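# Move sample box into freezer rack across the lab

## Task

Carry the sample box from the shelved bench by the door to the freezer rack on the shelved bench by the window, and push it fully into a free slot of that rack. The rack has to stay on its bench, every other box has to remain fully inside the rack, and the sample box must never touch the floor; any of these broken means failure. The parked cart, pedal bin and stool may be moved. Finish by releasing the box and backing the robot away, and the robot must not fall or be left tilted, or the task fails.

## Robot and tools

ROBOT. A Rainbow Robotics RB-Y1: a wheeled base (two drive wheels plus two rear casters, 0.66 m long, 0.58 m wide, front edge 0.10 m ahead of the drive axle), a torso that bends at ankle, knee and hip, a head with a camera, and two 7-joint arms with parallel grippers, each with a wrist camera. The base only drives straight or turns in place; it cannot strafe. A bent leg can jut out past the front edge.

FRAMES. Base frame: origin on the floor halfway between the drive wheels, x forward, y left, z up. The state reports chest, left_hand and right_hand in this frame; a hand point lies between the finger pads, fingers along its -z, closing along its x. Printed hand positions drift, more so when the arm is stretched. base_odometry is the base frame at the scene's start, built from wheel rotation only, so slipping looks like travel; heading is positive leftward, -3.142 to 3.142.

execute_actions. Argument "actions": a list holding either one action or nothing (empty = just report state and images). Optional "cameras": list of head_camera, left_wrist_camera, right_wrist_camera or all; omitted/null/["all"] gives every camera, [] gives none; the "pictures" line gives image order. An action may contain:
- "base": exactly one of {"translate_m": d}, a straight drive offset from where the base last measured itself, metres, -3 to 3, forward positive; or {"rotate_rad": d}, an in-place turn offset, radians, -3.2 to 3.2, counter-clockwise (left) positive. A move needing over 8.667 s at its top speed is refused.
- "joints": absolute targets, keyed by name, each its own number (radians; grippers in metres of pad gap). Ranges: torso_squat_rad 0 to 1.2 (bigger lowers the chest, level); torso_shift_rad -0.3 to 0.6 (positive pushes hips forward); torso_pitch_rad -0.2 to 1.4 (positive bows forward); torso_yaw_rad -1.5 to 1.5 (positive left). Per arm: shoulder_pitch -2.356 to 2.356 (0 hangs, negative raises forward); left_shoulder_roll 0 to 3.141 and right_shoulder_roll -3.141 to 0 (away from the body lifts the arm sideways); shoulder_yaw -2.094 to 2.094; elbow -2.617 to 0.01 (negative bends); forearm_roll -3.141 to 3.141; wrist_pitch -1.57 to 1.919 (negative tips the hand forward); hand_roll -2.705 to 2.705; gripper_m 0 to 0.1. Yaw and roll signs are the same for both arms (positive = left / counter-clockwise seen from above on a hanging arm). head_pan_rad -0.523 to 0.523 (left positive, relative to chest); head_tilt_rad -0.35 to 1.57 (positive looks down). Done tolerance 0.02 rad, 0.004 m for grippers.
- "speeds": caps for this action: translate_m 0.05 to 0.4 m/s, rotate_rad 0.1 to 1.509 rad/s (defaults are the maxima).
- "min_time_s": 0.1 to 8, lower bound on each arm/head motion's duration.
Default top rates: arms 1 rad/s (last three wrist joints 1.5), head 1.5, squat and pitch 0.3, shift 0.15, torso yaw 0.6, grippers 0.1 m/s. Unknown keys or out-of-range numbers reject the whole call with no motion. Joints or base left out of an action may keep driving to an earlier target without saying so.
Torso joints must also satisfy: squat+shift <= 1.52; squat-shift+pitch <= 1.57; shift+0.5 pitch-0.4 squat <= 0.7; shift+0.3 pitch-0.5 squat <= 0.39; otherwise they stop short as off_target.

wait: {"seconds": 0 to 10}; commands nothing, returns state and images.
zoom_image: {"camera", "region": [x0,y0,x1,y1]} pixels of that camera's latest full image, origin top-left, at most 504x504.
read_manual: optional "section" (only "licences"); licence text, no motion.
finished_scene: {"scene": current scene number}; irreversible, reports success. Replying without a tool call ends everything.

RESULT LINES. base_status/joint_status per motion: "done" (base: wheels turned the full amount, slip possible); "off_target" (resting short, maybe still pushing); "contact_stop" (torso or arm met firm resistance, a load too heavy, or pressed itself on something); "time_out"; "limit_stop_at_<name>"; "stopped_with_arm" (torso halted because an arm contact-stopped); "limit_stop_at_own_body" (self-collision guard halted it before touching). After these stops the joint keeps its current position as target, and a stop in one torso joint or one arm's joints halts that whole group. "joint command not followed" plus "cause:" means an arm's targets were blocked by the self/arm-collision check; gripper commands still run; named joints show "not_followed" and may be retried later. on_its_own lists uncommanded parts; "held at" is their target. After any stop, first back off the arm, then the torso, each in a separate action. Exception: if both hands share one object and the torso contact-stops immediately with nothing in the way, resend every arm joint at its current joint_positions value, then the torso command.

GRASPING. Command a gap at least 0.005 m narrower than the object; the gripper then reads off_target, which is expected. Each arm carries up to 3 kg.

HAZARDS. The base keeps driving into furniture, spinning or shoving. The torso leg hitting furniture can push the robot backward unseen by odometry. Heavy loads held far forward tip the robot with nothing stopping it. Never let the arms, grippers or fingers strike or squeeze each other. Joint torque at its load limit (shoulders 63, elbow 32.4, wrist joints 22.5 N m, object weight included) freezes the robot for 10 s and cancels the rest of the call. Motors heat while holding loads: MOTOR HOT from 65 °C, an OVER-TEMPERATURE FAULT at 80 °C brakes that arm and stops the call (limit_stop_at_motor_heat); resend targets afterwards. Objects may be nudged briefly by outside pushes. Avoid drops, slams and hard pushes; faster, lower-effort motion is better.

CAMERAS. head_camera 896x504, wrist cameras 644x364, pinhole with radial distortion; calibration is approximate and wrist-camera poses are less reliable when the arm is extended.

Each tool is called after "Request:" by a JSON object that holds its "method" and its "body".

## Session

I'll start by looking at the current state and images.

Request:
{"method": "execute_actions", "body": {"actions": []}}

Scene clock: 0.00 s.
base_odometry: x=+0.000 y=+0.000 heading=+0.000 (m, m, rad; odometry frame)
base_status: not commanded
joint_positions: torso_squat_rad=+0.350 torso_shift_rad=+0.000 torso_pitch_rad=-0.001 torso_yaw_rad=+0.000 left_shoulder_pitch_rad=+0.014 left_shoulder_roll_rad=+0.002 left_shoulder_yaw_rad=+0.040 left_elbow_rad=-0.276 left_forearm_roll_rad=-0.009 left_wrist_pitch_rad=-0.001 left_hand_roll_rad=-0.001 left_gripper_m=+0.099 right_shoulder_pitch_rad=+0.054 right_shoulder_roll_rad=-0.035 right_shoulder_yaw_rad=-0.038 right_elbow_rad=-0.181 right_forearm_roll_rad=-0.026 right_wrist_pitch_rad=-0.035 right_hand_roll_rad=+0.026 right_gripper_m=+0.101 head_pan_rad=-0.001 head_tilt_rad=+0.400
joint_status: not commanded
chest: x=-0.2284 y=+0.0009 z=+1.2474 quat_wxyz=(+1.000, -0.001, -0.001, +0.000) (m; base frame)
left_hand: x=-0.1039 y=+0.2276 z=+0.5730 quat_wxyz=(+0.991, +0.004, -0.132, +0.017) (m; base frame)
right_hand: x=-0.1713 y=-0.2521 z=+0.5659 quat_wxyz=(+0.996, -0.022, -0.083, -0.026) (m; base frame)
pictures: head_camera, left_wrist_camera, right_wrist_camera
Images, in order (width x height): head_camera 896x504, left_wrist_camera 644x364, right_wrist_camera 644x364.

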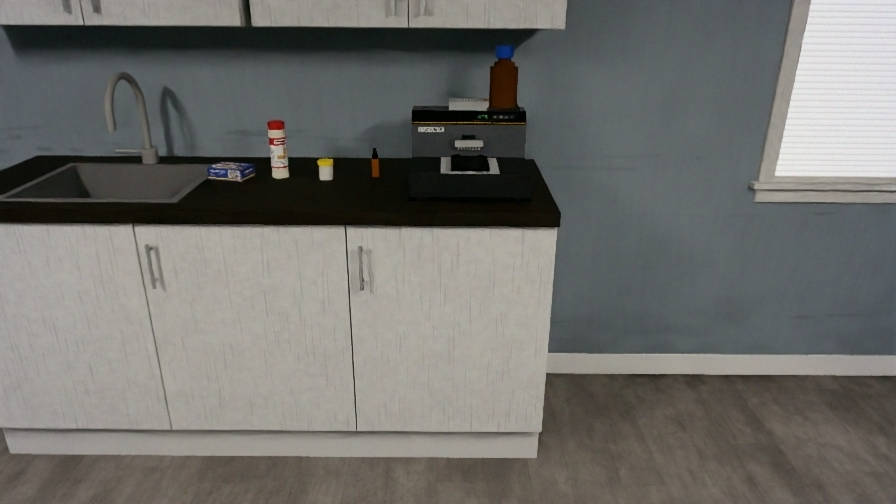

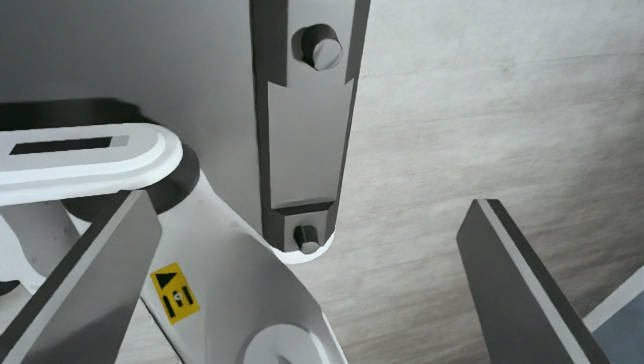

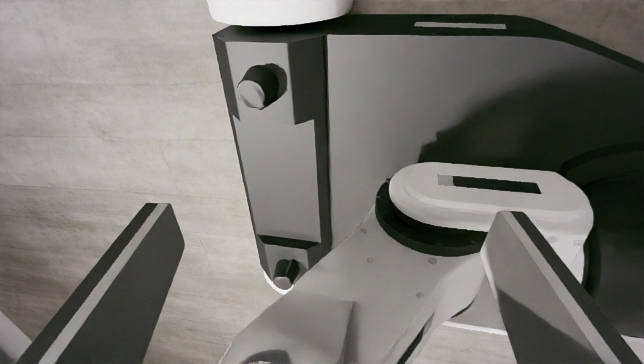

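Request:
{"method": "execute_actions", "body": {"actions": [{"joints": {"head_pan_rad": -0.52, "head_tilt_rad": 0.3, "torso_yaw_rad": -0.6}}], "cameras": ["head_camera"]}}

Scene clock: 5.30 s.
base_odometry: x=+0.000 y=+0.000 heading=+0.000 (m, m, rad; odometry frame)
base_status: not commanded
joint_positions: torso_squat_rad=+0.350 torso_shift_rad=+0.000 torso_pitch_rad=-0.001 torso_yaw_rad=-0.600 left_shoulder_pitch_rad=+0.014 left_shoulder_roll_rad=+0.002 left_shoulder_yaw_rad=+0.040 left_elbow_rad=-0.276 left_forearm_roll_rad=-0.009 left_wrist_pitch_rad=-0.001 left_hand_roll_rad=-0.001 left_gripper_m=+0.099 right_shoulder_pitch_rad=+0.054 right_shoulder_roll_rad=-0.035 right_shoulder_yaw_rad=-0.038 right_elbow_rad=-0.181 right_forearm_roll_rad=-0.026 right_wrist_pitch_rad=-0.035 right_hand_roll_rad=+0.026 right_gripper_m=+0.101 head_pan_rad=-0.520 head_tilt_rad=+0.300
joint_status: all done
chest: x=-0.2284 y=+0.0009 z=+1.2474 quat_wxyz=(+0.955, +0.000, -0.001, -0.296) (m; base frame)
left_hand: x=+0.0029 y=+0.1181 z=+0.5733 quat_wxyz=(+0.952, -0.034, -0.128, -0.277) (m; base frame)
right_hand: x=-0.3235 y=-0.2398 z=+0.5657 quat_wxyz=(+0.944, -0.045, -0.073, -0.319) (m; base frame)
pictures: head_camera
camera_calibration (this result's frames):
head_camera: T_world_to_cam=[[-0.886023, -0.463586, -0.00722056, -0.182997], [-0.117303, 0.239206, -0.963857, 1.434], [0.448557, -0.853152, -0.266322, 0.41321], [0, 0, 0, 1]] pos_world=[-0.179275, -0.0753256, 1.4909]
Images, in order (width x height): head_camera 896x504.

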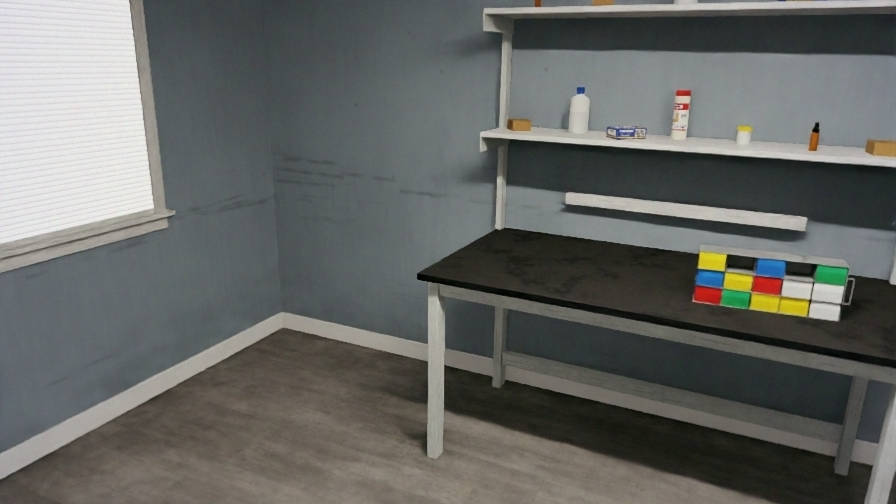

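Request:
{"method": "zoom_image", "body": {"camera": "head_camera", "region": [660, 220, 896, 350]}}

Request:
{"method": "execute_actions", "body": {"actions": [{"joints": {"head_pan_rad": -0.52, "head_tilt_rad": 0.3, "torso_yaw_rad": -1.4}}], "cameras": ["head_camera"]}}

Region (660, 220, 896, 350) of head_camera's 896x504 image, scaled by 2.136, with more detail than that image has; it fills the top 278 rows of this view, and the rest is white.

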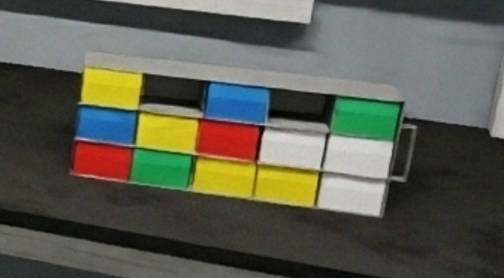

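Scene clock: 10.63 s.
base_odometry: x=+0.000 y=+0.000 heading=+0.000 (m, m, rad; odometry frame)
base_status: not commanded
joint_positions: torso_squat_rad=+0.350 torso_shift_rad=+0.000 torso_pitch_rad=-0.001 torso_yaw_rad=-1.110 left_shoulder_pitch_rad=+0.014 left_shoulder_roll_rad=+0.002 left_shoulder_yaw_rad=+0.040 left_elbow_rad=-0.276 left_forearm_roll_rad=-0.009 left_wrist_pitch_rad=-0.001 left_hand_roll_rad=-0.001 left_gripper_m=+0.099 right_shoulder_pitch_rad=+0.055 right_shoulder_roll_rad=-0.035 right_shoulder_yaw_rad=-0.038 right_elbow_rad=-0.181 right_forearm_roll_rad=-0.026 right_wrist_pitch_rad=-0.035 right_hand_roll_rad=+0.026 right_gripper_m=+0.101 head_pan_rad=-0.520 head_tilt_rad=+0.300
joint_status: torso_yaw_rad limit_stop_at_own_body (moved -0.510 of -0.800); the others done
on_its_own: torso_yaw_rad is held at -1.110, not at your -1.400, since a limit_stop_at_own_body
chest: x=-0.2284 y=+0.0009 z=+1.2474 quat_wxyz=(+0.850, +0.000, -0.001, -0.527) (m; base frame)
left_hand: x=+0.0313 y=-0.0097 z=+0.5735 quat_wxyz=(+0.851, -0.065, -0.115, -0.508) (m; base frame)
right_hand: x=-0.4286 y=-0.1622 z=+0.5655 quat_wxyz=(+0.833, -0.062, -0.059, -0.547) (m; base frame)
pictures: head_camera
camera_calibration (this result's frames):
head_camera: T_world_to_cam=[[-0.999565, 0.028393, -0.00798486, -0.208433], [0.0152666, 0.266428, -0.963734, 1.4641], [-0.0252359, -0.963437, -0.266745, 0.305624], [0, 0, 0, 1]] pos_world=[-0.222982, -0.0897103, 1.49087]
Images, in order (width x height): head_camera 896x504.

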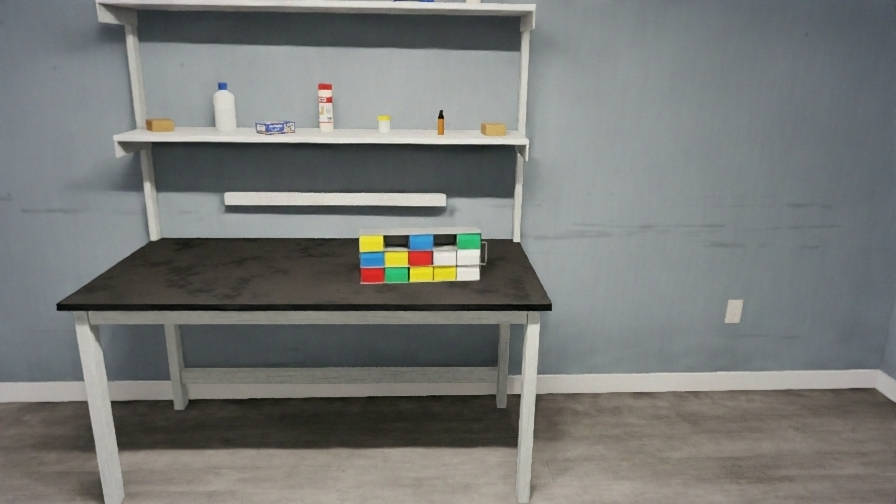

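Request:
{"method": "execute_actions", "body": {"actions": [{"joints": {"head_pan_rad": 0.52, "head_tilt_rad": 0.3, "torso_yaw_rad": 0.6, "left_elbow_rad": -1.5, "right_elbow_rad": -1.5}}], "cameras": ["head_camera"]}}

Scene clock: 23.97 s.
base_odometry: x=+0.000 y=+0.000 heading=+0.000 (m, m, rad; odometry frame)
base_status: not commanded
joint_positions: torso_squat_rad=+0.350 torso_shift_rad=+0.000 torso_pitch_rad=-0.001 torso_yaw_rad=+0.600 left_shoulder_pitch_rad=+0.014 left_shoulder_roll_rad=+0.002 left_shoulder_yaw_rad=+0.040 left_elbow_rad=-1.500 left_forearm_roll_rad=-0.009 left_wrist_pitch_rad=-0.001 left_hand_roll_rad=-0.001 left_gripper_m=+0.099 right_shoulder_pitch_rad=+0.054 right_shoulder_roll_rad=-0.035 right_shoulder_yaw_rad=-0.038 right_elbow_rad=-1.500 right_forearm_roll_rad=-0.026 right_wrist_pitch_rad=-0.035 right_hand_roll_rad=+0.026 right_gripper_m=+0.101 head_pan_rad=+0.520 head_tilt_rad=+0.300
joint_status: all done
chest: x=-0.2284 y=+0.0009 z=+1.2474 quat_wxyz=(+0.955, -0.001, +0.000, +0.296) (m; base frame)
left_hand: x=+0.0544 y=+0.4892 z=+0.9792 quat_wxyz=(+0.699, +0.218, -0.641, +0.229) (m; base frame)
right_hand: x=+0.3285 y=+0.0654 z=+0.9699 quat_wxyz=(+0.706, +0.168, -0.655, +0.211) (m; base frame)
pictures: head_camera
camera_calibration (this result's frames):
head_camera: T_world_to_cam=[[0.913277, -0.407308, -0.00508168, 0.203434], [-0.113864, -0.243291, -0.963247, 1.43443], [0.391101, 0.88029, -0.26857, 0.401991], [0, 0, 0, 1]] pos_world=[-0.17968, 0.0779766, 1.49071]
Images, in order (width x height): head_camera 896x504.

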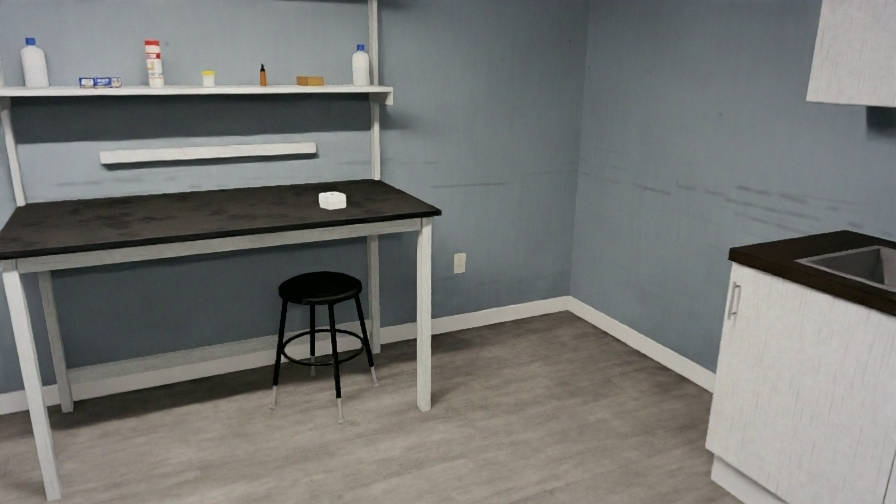

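Request:
{"method": "zoom_image", "body": {"camera": "head_camera", "region": [240, 160, 460, 430]}}

Region (240, 160, 460, 430) of head_camera's 896x504 image, scaled by 1.867, with more detail than that image has; it fills the left 411 columns of this view, and the rest is white.

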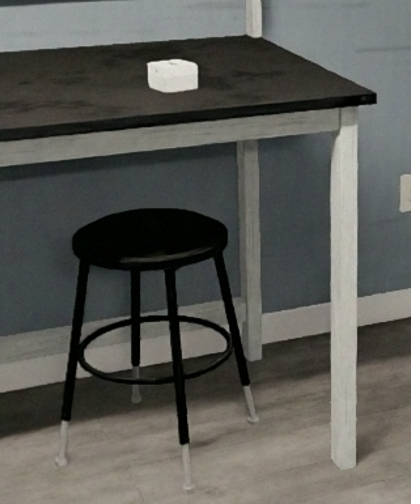

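Request:
{"method": "execute_actions", "body": {"actions": [{"base": {"translate_m": 0.3}, "joints": {"head_pan_rad": -0.52, "head_tilt_rad": 0.85, "torso_yaw_rad": -1.3}}], "cameras": ["head_camera"]}}

Scene clock: 61.10 s.
base_odometry: x=+0.300 y=+0.000 heading=+0.000 (m, m, rad; odometry frame)
base_status: done
joint_positions: torso_squat_rad=+0.350 torso_shift_rad=+0.000 torso_pitch_rad=-0.001 torso_yaw_rad=-1.300 left_shoulder_pitch_rad=+0.014 left_shoulder_roll_rad=+0.002 left_shoulder_yaw_rad=+0.040 left_elbow_rad=-1.500 left_forearm_roll_rad=-0.009 left_wrist_pitch_rad=-0.001 left_hand_roll_rad=-0.001 left_gripper_m=+0.099 right_shoulder_pitch_rad=+0.054 right_shoulder_roll_rad=-0.035 right_shoulder_yaw_rad=-0.038 right_elbow_rad=-1.500 right_forearm_roll_rad=-0.026 right_wrist_pitch_rad=-0.035 right_hand_roll_rad=+0.026 right_gripper_m=+0.101 head_pan_rad=-0.520 head_tilt_rad=+0.850
joint_status: all done
chest: x=-0.2284 y=+0.0009 z=+1.2474 quat_wxyz=(+0.796, +0.000, -0.001, -0.605) (m; base frame)
left_hand: x=+0.1429 y=-0.4247 z=+0.9804 quat_wxyz=(+0.592, -0.394, -0.551, -0.436) (m; base frame)
right_hand: x=-0.3467 y=-0.5470 z=+0.9698 quat_wxyz=(+0.581, -0.435, -0.519, -0.452) (m; base frame)
pictures: head_camera
camera_calibration (this result's frames):
head_camera: T_world_to_cam=[[-0.974289, 0.224082, -0.0234334, -0.180291], [0.179476, 0.709033, -0.681953, 1.10211], [-0.136198, -0.668625, -0.731021, 0.957324], [0, 0, 0, 1]] pos_world=[-0.243072, -0.100941, 1.44718]
Images, in order (width x height): head_camera 896x504.

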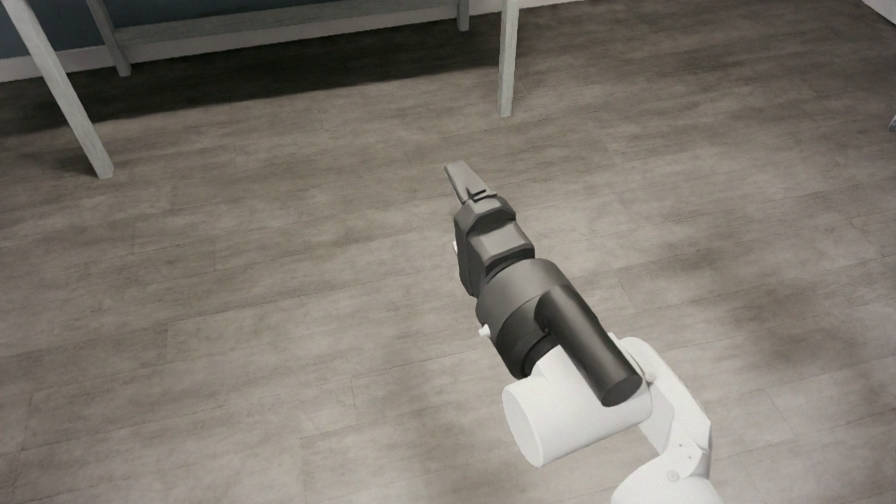

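Request:
{"method": "execute_actions", "body": {"actions": [{"base": {"rotate_rad": 1.571}, "joints": {"head_pan_rad": 0.0, "head_tilt_rad": 0.45, "torso_yaw_rad": 0.0}}], "cameras": ["head_camera"]}}

Scene clock: 67.63 s.
base_odometry: x=+0.300 y=+0.000 heading=+1.570 (m, m, rad; odometry frame)
base_status: done
joint_positions: torso_squat_rad=+0.350 torso_shift_rad=+0.000 torso_pitch_rad=-0.001 torso_yaw_rad=+0.000 left_shoulder_pitch_rad=+0.014 left_shoulder_roll_rad=+0.002 left_shoulder_yaw_rad=+0.040 left_elbow_rad=-1.500 left_forearm_roll_rad=-0.009 left_wrist_pitch_rad=-0.001 left_hand_roll_rad=-0.001 left_gripper_m=+0.099 right_shoulder_pitch_rad=+0.054 right_shoulder_roll_rad=-0.036 right_shoulder_yaw_rad=-0.038 right_elbow_rad=-1.500 right_forearm_roll_rad=-0.026 right_wrist_pitch_rad=-0.035 right_hand_roll_rad=+0.026 right_gripper_m=+0.101 head_pan_rad=+0.000 head_tilt_rad=+0.450
joint_status: all done
chest: x=-0.2284 y=+0.0009 z=+1.2474 quat_wxyz=(+1.000, -0.001, -0.001, +0.000) (m; base frame)
left_hand: x=+0.2809 y=+0.2444 z=+0.9797 quat_wxyz=(+0.736, +0.019, -0.677, +0.012) (m; base frame)
right_hand: x=+0.2679 y=-0.2602 z=+0.9701 quat_wxyz=(+0.736, -0.033, -0.676, -0.007) (m; base frame)
pictures: head_camera
camera_calibration (this result's frames):
head_camera: T_world_to_cam=[[0.0299454, -0.999501, -0.0100569, 0.020166], [-0.407959, -0.00303605, -0.912995, 1.29809], [0.912509, 0.0314428, -0.407846, 0.721738], [0, 0, 0, 1]] pos_world=[-0.12963, 0.00140351, 1.47971]
Images, in order (width x height): head_camera 896x504.

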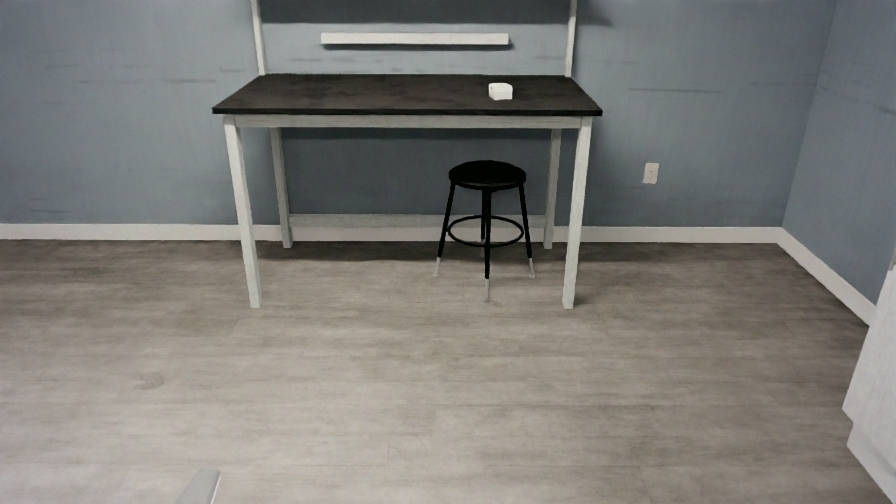

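Request:
{"method": "execute_actions", "body": {"actions": [{"base": {"translate_m": 1.85}, "joints": {"head_pan_rad": -0.1, "head_tilt_rad": 0.55}}], "cameras": ["head_camera"]}}

Scene clock: 79.73 s.
base_odometry: x=+0.301 y=+1.850 heading=+1.571 (m, m, rad; odometry frame)
base_status: done
joint_positions: torso_squat_rad=+0.350 torso_shift_rad=+0.000 torso_pitch_rad=-0.001 torso_yaw_rad=+0.000 left_shoulder_pitch_rad=+0.014 left_shoulder_roll_rad=+0.002 left_shoulder_yaw_rad=+0.040 left_elbow_rad=-1.500 left_forearm_roll_rad=-0.009 left_wrist_pitch_rad=-0.001 left_hand_roll_rad=-0.001 left_gripper_m=+0.099 right_shoulder_pitch_rad=+0.054 right_shoulder_roll_rad=-0.036 right_shoulder_yaw_rad=-0.038 right_elbow_rad=-1.500 right_forearm_roll_rad=-0.026 right_wrist_pitch_rad=-0.035 right_hand_roll_rad=+0.026 right_gripper_m=+0.101 head_pan_rad=-0.100 head_tilt_rad=+0.550
joint_status: all done
chest: x=-0.2284 y=+0.0009 z=+1.2474 quat_wxyz=(+1.000, -0.001, -0.001, +0.000) (m; base frame)
left_hand: x=+0.2809 y=+0.2444 z=+0.9797 quat_wxyz=(+0.736, +0.019, -0.677, +0.012) (m; base frame)
right_hand: x=+0.2679 y=-0.2602 z=+0.9701 quat_wxyz=(+0.736, -0.033, -0.676, -0.007) (m; base frame)
pictures: head_camera
camera_calibration (this result's frames):
head_camera: T_world_to_cam=[[-0.0712239, -0.997375, -0.0130809, 0.00366225], [-0.494728, 0.0467106, -0.867791, 1.21467], [0.866124, -0.055336, -0.496756, 0.840954], [0, 0, 0, 1]] pos_world=[-0.127179, -0.0065502, 1.47187]
Images, in order (width x height): head_camera 896x504.

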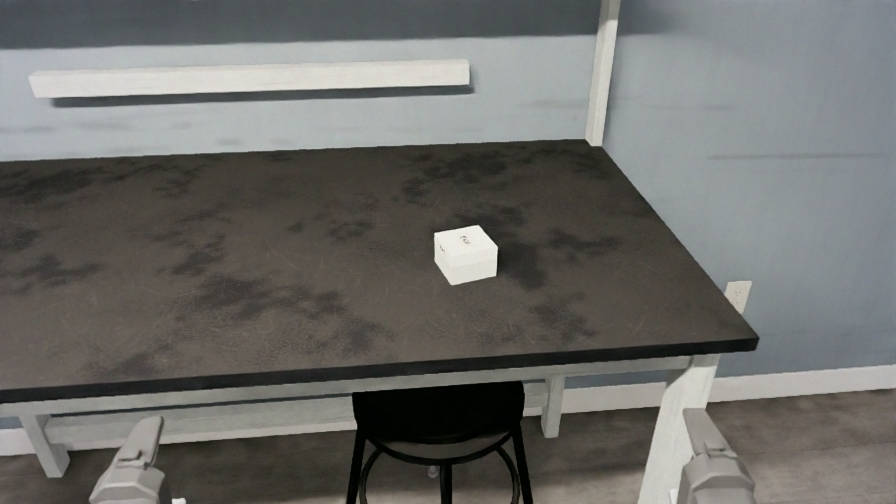

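Request:
{"method": "zoom_image", "body": {"camera": "head_camera", "region": [400, 200, 540, 310]}}

Region (400, 200, 540, 310) of head_camera's 896x504 image, scaled by 3.600, with more detail than that image has; it fills the top 396 rows of this view, and the rest is white.

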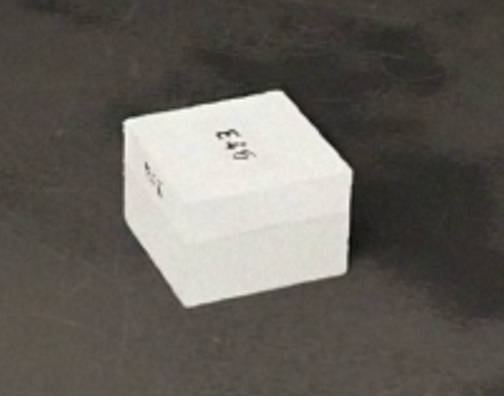

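Request:
{"method": "execute_actions", "body": {"actions": [{"joints": {"torso_squat_rad": 0.2, "right_shoulder_pitch_rad": -0.461, "right_shoulder_roll_rad": -0.034, "right_shoulder_yaw_rad": -0.153, "right_elbow_rad": -1.40, "right_forearm_roll_rad": 0.0, "right_wrist_pitch_rad": 0.79, "right_hand_roll_rad": 1.571, "right_gripper_m": 0.1, "left_elbow_rad": -0.25, "left_shoulder_roll_rad": 0.05, "head_pan_rad": -0.2, "head_tilt_rad": 0.7}}], "cameras": ["head_camera", "right_wrist_camera"]}}

Scene clock: 165.07 s.
base_odometry: x=+0.301 y=+1.850 heading=+1.571 (m, m, rad; odometry frame)
base_status: not commanded
joint_positions: torso_squat_rad=+0.200 torso_shift_rad=+0.000 torso_pitch_rad=-0.001 torso_yaw_rad=+0.000 left_shoulder_pitch_rad=+0.014 left_shoulder_roll_rad=+0.050 left_shoulder_yaw_rad=+0.040 left_elbow_rad=-0.250 left_forearm_roll_rad=-0.009 left_wrist_pitch_rad=-0.001 left_hand_roll_rad=-0.001 left_gripper_m=+0.099 right_shoulder_pitch_rad=-0.461 right_shoulder_roll_rad=-0.034 right_shoulder_yaw_rad=-0.153 right_elbow_rad=-1.400 right_forearm_roll_rad=+0.000 right_wrist_pitch_rad=+0.790 right_hand_roll_rad=+1.571 right_gripper_m=+0.100 head_pan_rad=-0.200 head_tilt_rad=+0.700
joint_status: all done
chest: x=-0.2284 y=+0.0010 z=+1.2760 quat_wxyz=(+1.000, -0.001, -0.001, +0.000) (m; base frame)
left_hand: x=-0.1167 y=+0.2631 z=+0.6003 quat_wxyz=(+0.992, +0.028, -0.119, +0.014) (m; base frame)
right_hand: x=+0.3715 y=-0.2193 z=+1.0419 quat_wxyz=(+0.612, -0.354, -0.353, +0.613) (m; base frame)
pictures: head_camera, right_wrist_camera
camera_calibration (this result's frames):
head_camera: T_world_to_cam=[[-0.172862, -0.984794, -0.0172865, -0.0107189], [-0.609139, 0.120682, -0.783827, 1.0918], [0.773995, -0.124964, -0.620738, 1.01917], [0, 0, 0, 1]] pos_world=[-0.125628, -0.0149566, 1.48824]
right_wrist_camera: T_world_to_cam=[[0.0502375, -0.998589, -0.0171931, -0.217298], [-0.92276, -0.0398231, -0.383311, 0.768426], [0.382086, 0.0351217, -0.923459, 0.912977], [0, 0, 0, 1]] pos_world=[0.371154, -0.218455, 1.13391]
Images, in order (width x height): head_camera 896x504, right_wrist_camera 644x364.

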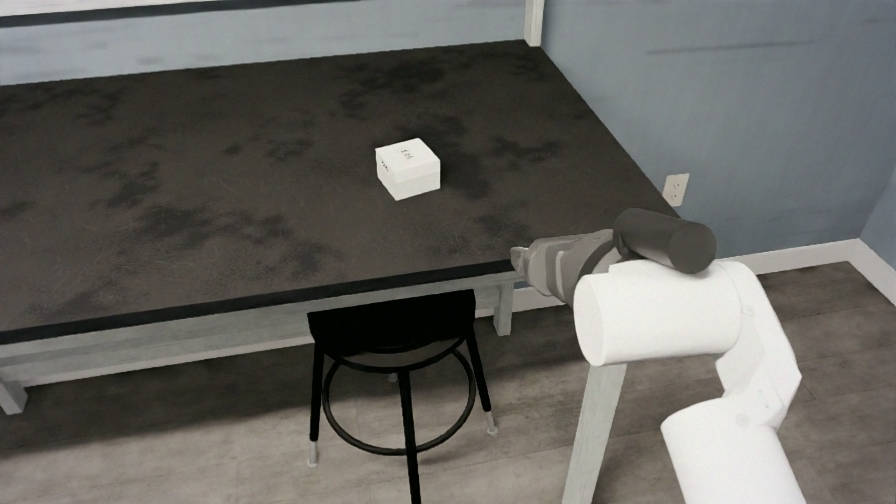

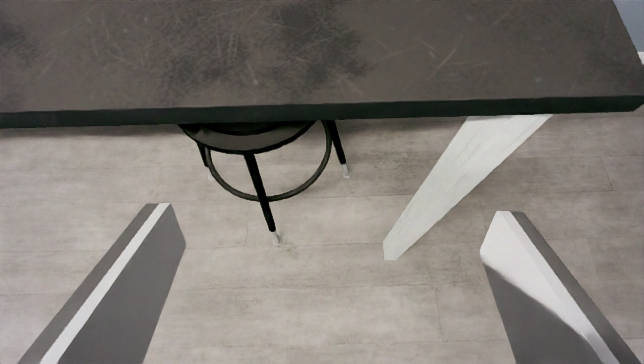

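Request:
{"method": "zoom_image", "body": {"camera": "head_camera", "region": [350, 120, 560, 300]}}

Region (350, 120, 560, 300) of head_camera's 896x504 image, scaled by 2.400, with more detail than that image has; it fills the top 432 rows of this view, and the rest is white.

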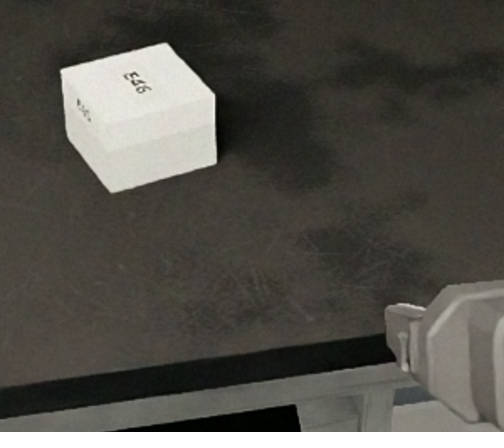

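Request:
{"method": "execute_actions", "body": {"actions": [{"base": {"translate_m": 0.236}}], "cameras": []}}

Request:
{"method": "execute_actions", "body": {"actions": [{"base": {"rotate_rad": 0.28}, "joints": {"head_pan_rad": -0.35, "head_tilt_rad": 0.8}}], "cameras": ["head_camera", "right_wrist_camera"]}}

Scene clock: 188.17 s.
base_odometry: x=+0.300 y=+2.086 heading=+1.572 (m, m, rad; odometry frame)
base_status: done
joint_positions: torso_squat_rad=+0.200 torso_shift_rad=+0.000 torso_pitch_rad=-0.001 torso_yaw_rad=+0.000 left_shoulder_pitch_rad=+0.014 left_shoulder_roll_rad=+0.050 left_shoulder_yaw_rad=+0.040 left_elbow_rad=-0.250 left_forearm_roll_rad=-0.009 left_wrist_pitch_rad=-0.001 left_hand_roll_rad=-0.001 left_gripper_m=+0.099 right_shoulder_pitch_rad=-0.461 right_shoulder_roll_rad=-0.034 right_shoulder_yaw_rad=-0.153 right_elbow_rad=-1.400 right_forearm_roll_rad=+0.000 right_wrist_pitch_rad=+0.790 right_hand_roll_rad=+1.571 right_gripper_m=+0.100 head_pan_rad=-0.200 head_tilt_rad=+0.700
joint_status: not commanded
chest: x=-0.2284 y=+0.0010 z=+1.2760 quat_wxyz=(+1.000, -0.001, -0.001, +0.000) (m; base frame)
left_hand: x=-0.1165 y=+0.2631 z=+0.6004 quat_wxyz=(+0.992, +0.028, -0.119, +0.014) (m; base frame)
right_hand: x=+0.3715 y=-0.2193 z=+1.0419 quat_wxyz=(+0.612, -0.354, -0.353, +0.613) (m; base frame)
pictures: none
No camera images: the call's "cameras" was empty. Leave "cameras" out to get every camera's image.

Scene clock: 190.17 s.
base_odometry: x=+0.300 y=+2.086 heading=+1.851 (m, m, rad; odometry frame)
base_status: done
joint_positions: torso_squat_rad=+0.200 torso_shift_rad=+0.000 torso_pitch_rad=-0.001 torso_yaw_rad=+0.000 left_shoulder_pitch_rad=+0.014 left_shoulder_roll_rad=+0.050 left_shoulder_yaw_rad=+0.040 left_elbow_rad=-0.250 left_forearm_roll_rad=-0.009 left_wrist_pitch_rad=-0.001 left_hand_roll_rad=-0.001 left_gripper_m=+0.099 right_shoulder_pitch_rad=-0.461 right_shoulder_roll_rad=-0.034 right_shoulder_yaw_rad=-0.153 right_elbow_rad=-1.400 right_forearm_roll_rad=+0.000 right_wrist_pitch_rad=+0.790 right_hand_roll_rad=+1.571 right_gripper_m=+0.100 head_pan_rad=-0.350 head_tilt_rad=+0.800
joint_status: all done
chest: x=-0.2284 y=+0.0009 z=+1.2760 quat_wxyz=(+1.000, -0.001, -0.001, +0.000) (m; base frame)
left_hand: x=-0.1165 y=+0.2631 z=+0.6004 quat_wxyz=(+0.992, +0.028, -0.119, +0.014) (m; base frame)
right_hand: x=+0.3715 y=-0.2194 z=+1.0419 quat_wxyz=(+0.612, -0.354, -0.353, +0.613) (m; base frame)
pictures: head_camera, right_wrist_camera
camera_calibration (this result's frames):
head_camera: T_world_to_cam=[[-0.319935, -0.947227, -0.0200716, -0.0370824], [-0.654655, 0.236331, -0.718036, 0.985135], [0.684886, -0.216585, -0.695717, 1.11157], [0, 0, 0, 1]] pos_world=[-0.128238, -0.0271949, 1.47995]
right_wrist_camera: T_world_to_cam=[[0.0501941, -0.99859, -0.017253, -0.217257], [-0.922752, -0.0397589, -0.383339, 0.768463], [0.382112, 0.0351616, -0.923447, 0.912988], [0, 0, 0, 1]] pos_world=[0.371141, -0.218499, 1.13393]
Images, in order (width x height): head_camera 896x504, right_wrist_camera 644x364.

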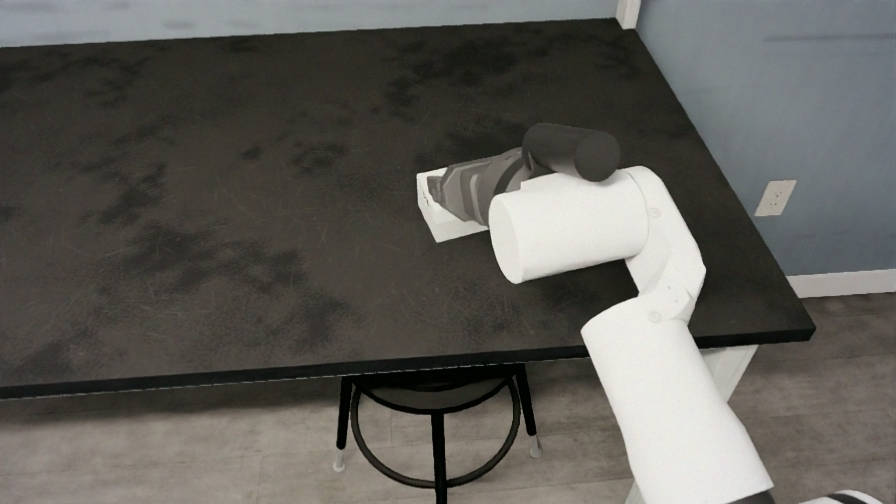

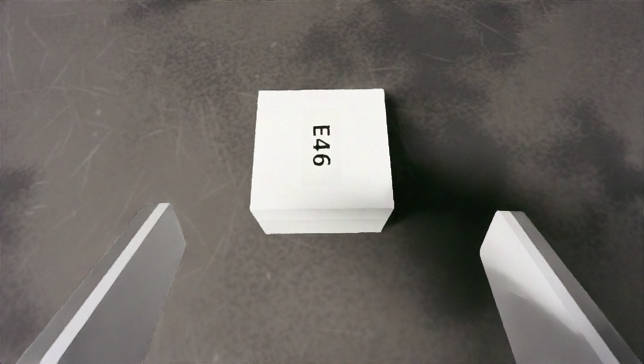

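Request:
{"method": "execute_actions", "body": {"actions": [{"base": {"rotate_rad": 0.022}, "joints": {"torso_squat_rad": 0.33}}], "cameras": []}}

Request:
{"method": "execute_actions", "body": {"actions": [{"base": {"translate_m": 0.058}, "joints": {"torso_squat_rad": 0.41}}], "cameras": ["head_camera", "right_wrist_camera"]}}

Scene clock: 205.97 s.
base_odometry: x=+0.300 y=+2.086 heading=+1.872 (m, m, rad; odometry frame)
base_status: done
joint_positions: torso_squat_rad=+0.330 torso_shift_rad=+0.000 torso_pitch_rad=-0.001 torso_yaw_rad=+0.000 left_shoulder_pitch_rad=+0.014 left_shoulder_roll_rad=+0.050 left_shoulder_yaw_rad=+0.040 left_elbow_rad=-0.250 left_forearm_roll_rad=-0.009 left_wrist_pitch_rad=-0.001 left_hand_roll_rad=-0.001 left_gripper_m=+0.099 right_shoulder_pitch_rad=-0.461 right_shoulder_roll_rad=-0.034 right_shoulder_yaw_rad=-0.153 right_elbow_rad=-1.400 right_forearm_roll_rad=+0.000 right_wrist_pitch_rad=+0.790 right_hand_roll_rad=+1.571 right_gripper_m=+0.100 head_pan_rad=-0.350 head_tilt_rad=+0.800
joint_status: all done
chest: x=-0.2285 y=+0.0009 z=+1.2522 quat_wxyz=(+1.000, -0.001, -0.001, +0.000) (m; base frame)
left_hand: x=-0.1165 y=+0.2631 z=+0.5766 quat_wxyz=(+0.992, +0.028, -0.119, +0.014) (m; base frame)
right_hand: x=+0.3714 y=-0.2194 z=+1.0182 quat_wxyz=(+0.612, -0.354, -0.353, +0.613) (m; base frame)
pictures: none
No camera images: the call's "cameras" was empty. Leave "cameras" out to get every camera's image.

Scene clock: 207.53 s.
base_odometry: x=+0.283 y=+2.141 heading=+1.873 (m, m, rad; odometry frame)
base_status: done
joint_positions: torso_squat_rad=+0.410 torso_shift_rad=+0.000 torso_pitch_rad=-0.001 torso_yaw_rad=+0.000 left_shoulder_pitch_rad=+0.014 left_shoulder_roll_rad=+0.050 left_shoulder_yaw_rad=+0.040 left_elbow_rad=-0.250 left_forearm_roll_rad=-0.009 left_wrist_pitch_rad=-0.001 left_hand_roll_rad=-0.001 left_gripper_m=+0.099 right_shoulder_pitch_rad=-0.461 right_shoulder_roll_rad=-0.034 right_shoulder_yaw_rad=-0.153 right_elbow_rad=-1.400 right_forearm_roll_rad=+0.000 right_wrist_pitch_rad=+0.790 right_hand_roll_rad=+1.571 right_gripper_m=+0.100 head_pan_rad=-0.350 head_tilt_rad=+0.800
joint_status: all done
chest: x=-0.2284 y=+0.0009 z=+1.2319 quat_wxyz=(+1.000, -0.001, -0.001, +0.000) (m; base frame)
left_hand: x=-0.1165 y=+0.2631 z=+0.5563 quat_wxyz=(+0.992, +0.028, -0.119, +0.014) (m; base frame)
right_hand: x=+0.3715 y=-0.2194 z=+0.9979 quat_wxyz=(+0.612, -0.354, -0.353, +0.613) (m; base frame)
pictures: head_camera, right_wrist_camera
camera_calibration (this result's frames):
head_camera: T_world_to_cam=[[-0.319936, -0.947227, -0.0200584, -0.0380016], [-0.654635, 0.236316, -0.718058, 0.953524], [0.684904, -0.216602, -0.695694, 1.08089], [0, 0, 0, 1]] pos_world=[-0.128256, -0.0272053, 1.43589]
right_wrist_camera: T_world_to_cam=[[0.0501855, -0.998591, -0.0172341, -0.218057], [-0.92275, -0.0397582, -0.383342, 0.751576], [0.382116, 0.035141, -0.923446, 0.872309], [0, 0, 0, 1]] pos_world=[0.371137, -0.218522, 1.08988]
Images, in order (width x height): head_camera 896x504, right_wrist_camera 644x364.

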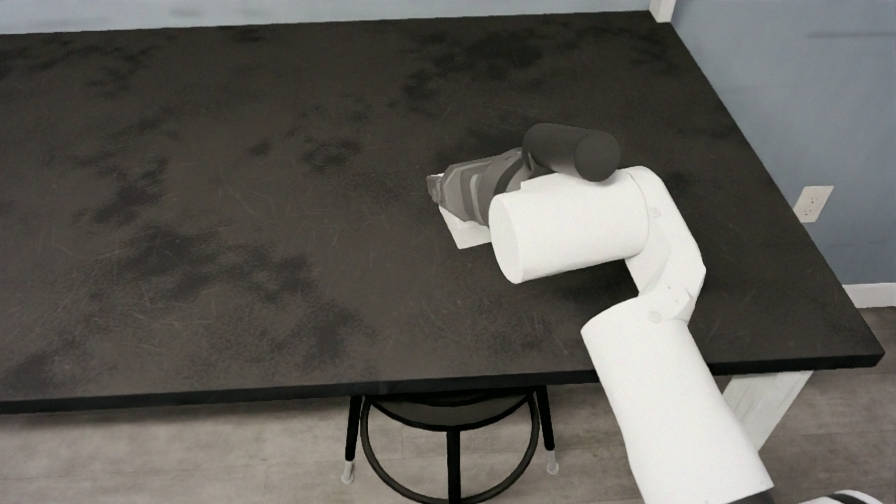

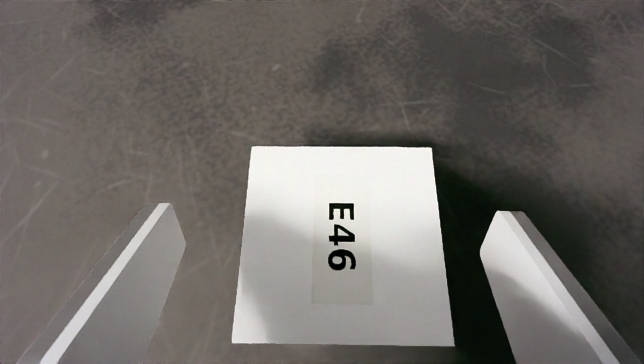

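Request:
{"method": "execute_actions", "body": {"actions": [{"joints": {"torso_squat_rad": 0.555, "torso_shift_rad": -0.01, "torso_yaw_rad": -0.008}}], "cameras": ["head_camera", "right_wrist_camera"]}}

Scene clock: 216.63 s.
base_odometry: x=+0.283 y=+2.141 heading=+1.873 (m, m, rad; odometry frame)
base_status: not commanded
joint_positions: torso_squat_rad=+0.555 torso_shift_rad=-0.010 torso_pitch_rad=-0.001 torso_yaw_rad=-0.008 left_shoulder_pitch_rad=+0.014 left_shoulder_roll_rad=+0.050 left_shoulder_yaw_rad=+0.040 left_elbow_rad=-0.250 left_forearm_roll_rad=-0.009 left_wrist_pitch_rad=-0.001 left_hand_roll_rad=-0.001 left_gripper_m=+0.099 right_shoulder_pitch_rad=-0.461 right_shoulder_roll_rad=-0.034 right_shoulder_yaw_rad=-0.153 right_elbow_rad=-1.400 right_forearm_roll_rad=+0.000 right_wrist_pitch_rad=+0.790 right_hand_roll_rad=+1.571 right_gripper_m=+0.100 head_pan_rad=-0.350 head_tilt_rad=+0.800
joint_status: all done
chest: x=-0.2344 y=+0.0009 z=+1.1848 quat_wxyz=(+1.000, -0.001, -0.001, -0.004) (m; base frame)
left_hand: x=-0.1203 y=+0.2621 z=+0.5092 quat_wxyz=(+0.992, +0.027, -0.119, +0.010) (m; base frame)
right_hand: x=+0.3637 y=-0.2242 z=+0.9509 quat_wxyz=(+0.614, -0.356, -0.352, +0.610) (m; base frame)
pictures: head_camera, right_wrist_camera
camera_calibration (this result's frames):
head_camera: T_world_to_cam=[[-0.327442, -0.944657, -0.0201303, -0.0425796], [-0.652609, 0.241515, -0.718173, 0.916394], [0.683289, -0.222023, -0.695573, 1.05172], [0, 0, 0, 1]] pos_world=[-0.134526, -0.0280393, 1.38882]
right_wrist_camera: T_world_to_cam=[[0.0422591, -0.998958, -0.0172365, -0.220459], [-0.922969, -0.0324273, -0.383506, 0.728122], [0.382547, 0.0321154, -0.923378, 0.831145], [0, 0, 0, 1]] pos_world=[0.363398, -0.223311, 1.0429]
Images, in order (width x height): head_camera 896x504, right_wrist_camera 644x364.

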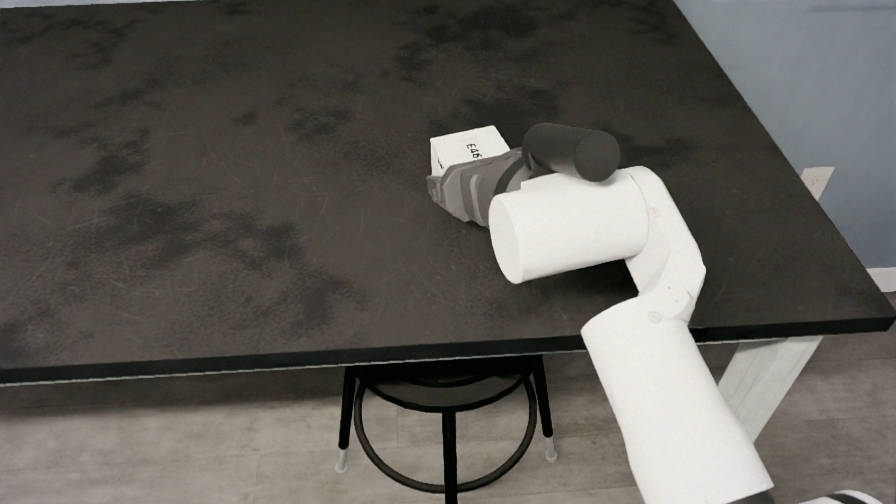

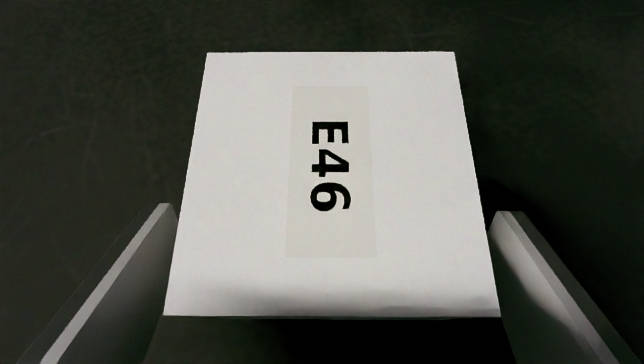

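Request:
{"method": "execute_actions", "body": {"actions": [{"joints": {"right_gripper_m": 0.06}}], "cameras": ["head_camera", "right_wrist_camera"]}}

Scene clock: 221.43 s.
base_odometry: x=+0.283 y=+2.141 heading=+1.873 (m, m, rad; odometry frame)
base_status: not commanded
joint_positions: torso_squat_rad=+0.555 torso_shift_rad=-0.010 torso_pitch_rad=-0.001 torso_yaw_rad=-0.008 left_shoulder_pitch_rad=+0.014 left_shoulder_roll_rad=+0.050 left_shoulder_yaw_rad=+0.040 left_elbow_rad=-0.250 left_forearm_roll_rad=-0.009 left_wrist_pitch_rad=-0.001 left_hand_roll_rad=-0.001 left_gripper_m=+0.099 right_shoulder_pitch_rad=-0.461 right_shoulder_roll_rad=-0.034 right_shoulder_yaw_rad=-0.153 right_elbow_rad=-1.400 right_forearm_roll_rad=+0.000 right_wrist_pitch_rad=+0.790 right_hand_roll_rad=+1.571 right_gripper_m=+0.076 head_pan_rad=-0.350 head_tilt_rad=+0.800
joint_status: right_gripper_m off_target (ended at +0.076, target +0.060)
chest: x=-0.2344 y=+0.0009 z=+1.1848 quat_wxyz=(+1.000, -0.001, -0.001, -0.004) (m; base frame)
left_hand: x=-0.1203 y=+0.2621 z=+0.5092 quat_wxyz=(+0.992, +0.027, -0.119, +0.010) (m; base frame)
right_hand: x=+0.3637 y=-0.2242 z=+0.9509 quat_wxyz=(+0.614, -0.356, -0.352, +0.610) (m; base frame)
pictures: head_camera, right_wrist_camera
camera_calibration (this result's frames):
head_camera: T_world_to_cam=[[-0.327442, -0.944657, -0.0201303, -0.0425796], [-0.652609, 0.241515, -0.718173, 0.916394], [0.683289, -0.222023, -0.695574, 1.05172], [0, 0, 0, 1]] pos_world=[-0.134526, -0.0280393, 1.38882]
right_wrist_camera: T_world_to_cam=[[0.042259, -0.998958, -0.0172361, -0.22046], [-0.922969, -0.0324274, -0.383506, 0.728122], [0.382547, 0.0321149, -0.923378, 0.831145], [0, 0, 0, 1]] pos_world=[0.363398, -0.223311, 1.0429]
Images, in order (width x height): head_camera 896x504, right_wrist_camera 644x364.

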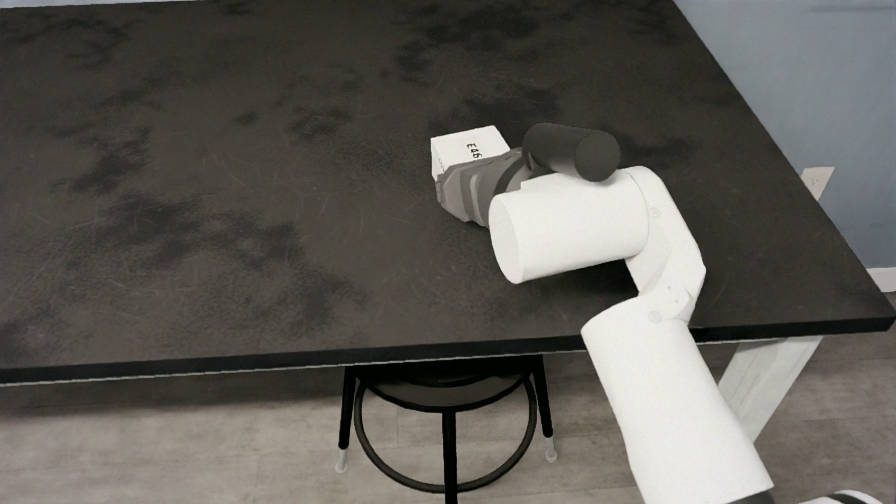

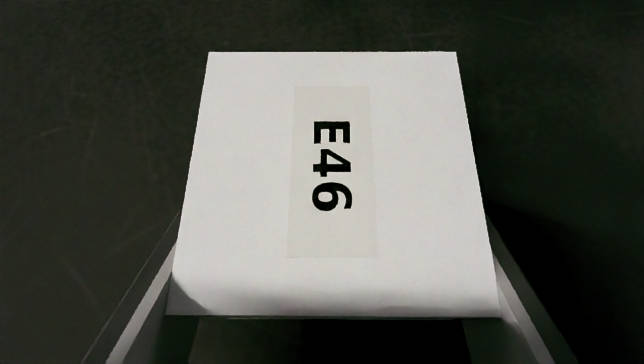

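Request:
{"method": "execute_actions", "body": {"actions": [{"joints": {"torso_squat_rad": 0.35, "torso_shift_rad": 0.0, "torso_yaw_rad": 0.0}}], "cameras": ["head_camera", "right_wrist_camera"]}}

Scene clock: 224.60 s.
base_odometry: x=+0.283 y=+2.141 heading=+1.873 (m, m, rad; odometry frame)
base_status: not commanded
joint_positions: torso_squat_rad=+0.350 torso_shift_rad=+0.000 torso_pitch_rad=-0.001 torso_yaw_rad=+0.000 left_shoulder_pitch_rad=+0.014 left_shoulder_roll_rad=+0.050 left_shoulder_yaw_rad=+0.040 left_elbow_rad=-0.250 left_forearm_roll_rad=-0.009 left_wrist_pitch_rad=-0.001 left_hand_roll_rad=-0.001 left_gripper_m=+0.099 right_shoulder_pitch_rad=-0.461 right_shoulder_roll_rad=-0.034 right_shoulder_yaw_rad=-0.153 right_elbow_rad=-1.400 right_forearm_roll_rad=+0.000 right_wrist_pitch_rad=+0.790 right_hand_roll_rad=+1.571 right_gripper_m=+0.076 head_pan_rad=-0.350 head_tilt_rad=+0.800
joint_status: all done
chest: x=-0.2283 y=+0.0009 z=+1.2475 quat_wxyz=(+1.000, -0.001, -0.001, +0.000) (m; base frame)
left_hand: x=-0.1165 y=+0.2631 z=+0.5719 quat_wxyz=(+0.992, +0.028, -0.119, +0.014) (m; base frame)
right_hand: x=+0.3715 y=-0.2194 z=+1.0133 quat_wxyz=(+0.612, -0.354, -0.353, +0.613) (m; base frame)
pictures: head_camera, right_wrist_camera
camera_calibration (this result's frames):
head_camera: T_world_to_cam=[[-0.320013, -0.947202, -0.0200102, -0.0377161], [-0.654737, 0.23637, -0.717948, 0.964622], [0.684771, -0.216651, -0.695809, 1.09176], [0, 0, 0, 1]] pos_world=[-0.128105, -0.0272009, 1.45145]
right_wrist_camera: T_world_to_cam=[[0.0500956, -0.998595, -0.0172488, -0.217784], [-0.922861, -0.0396793, -0.383083, 0.757336], [0.381861, 0.0351091, -0.923553, 0.886738], [0, 0, 0, 1]] pos_world=[0.371215, -0.218561, 1.10532]
Images, in order (width x height): head_camera 896x504, right_wrist_camera 644x364.

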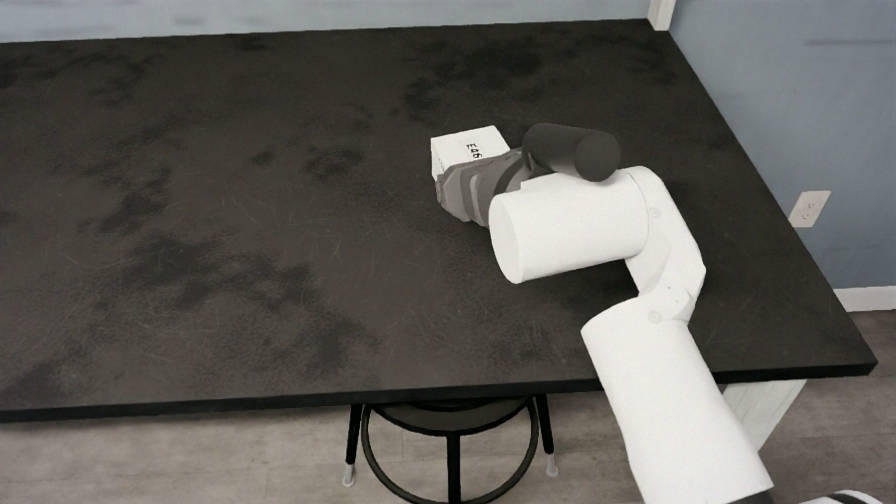

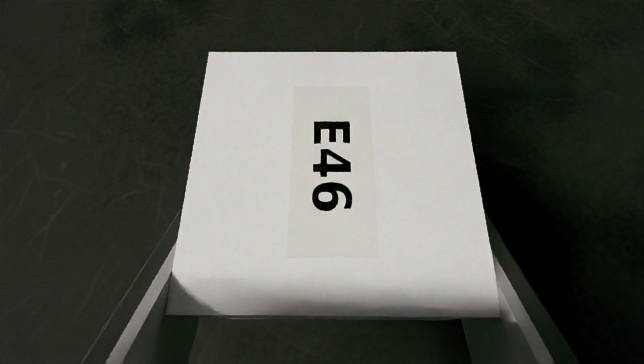

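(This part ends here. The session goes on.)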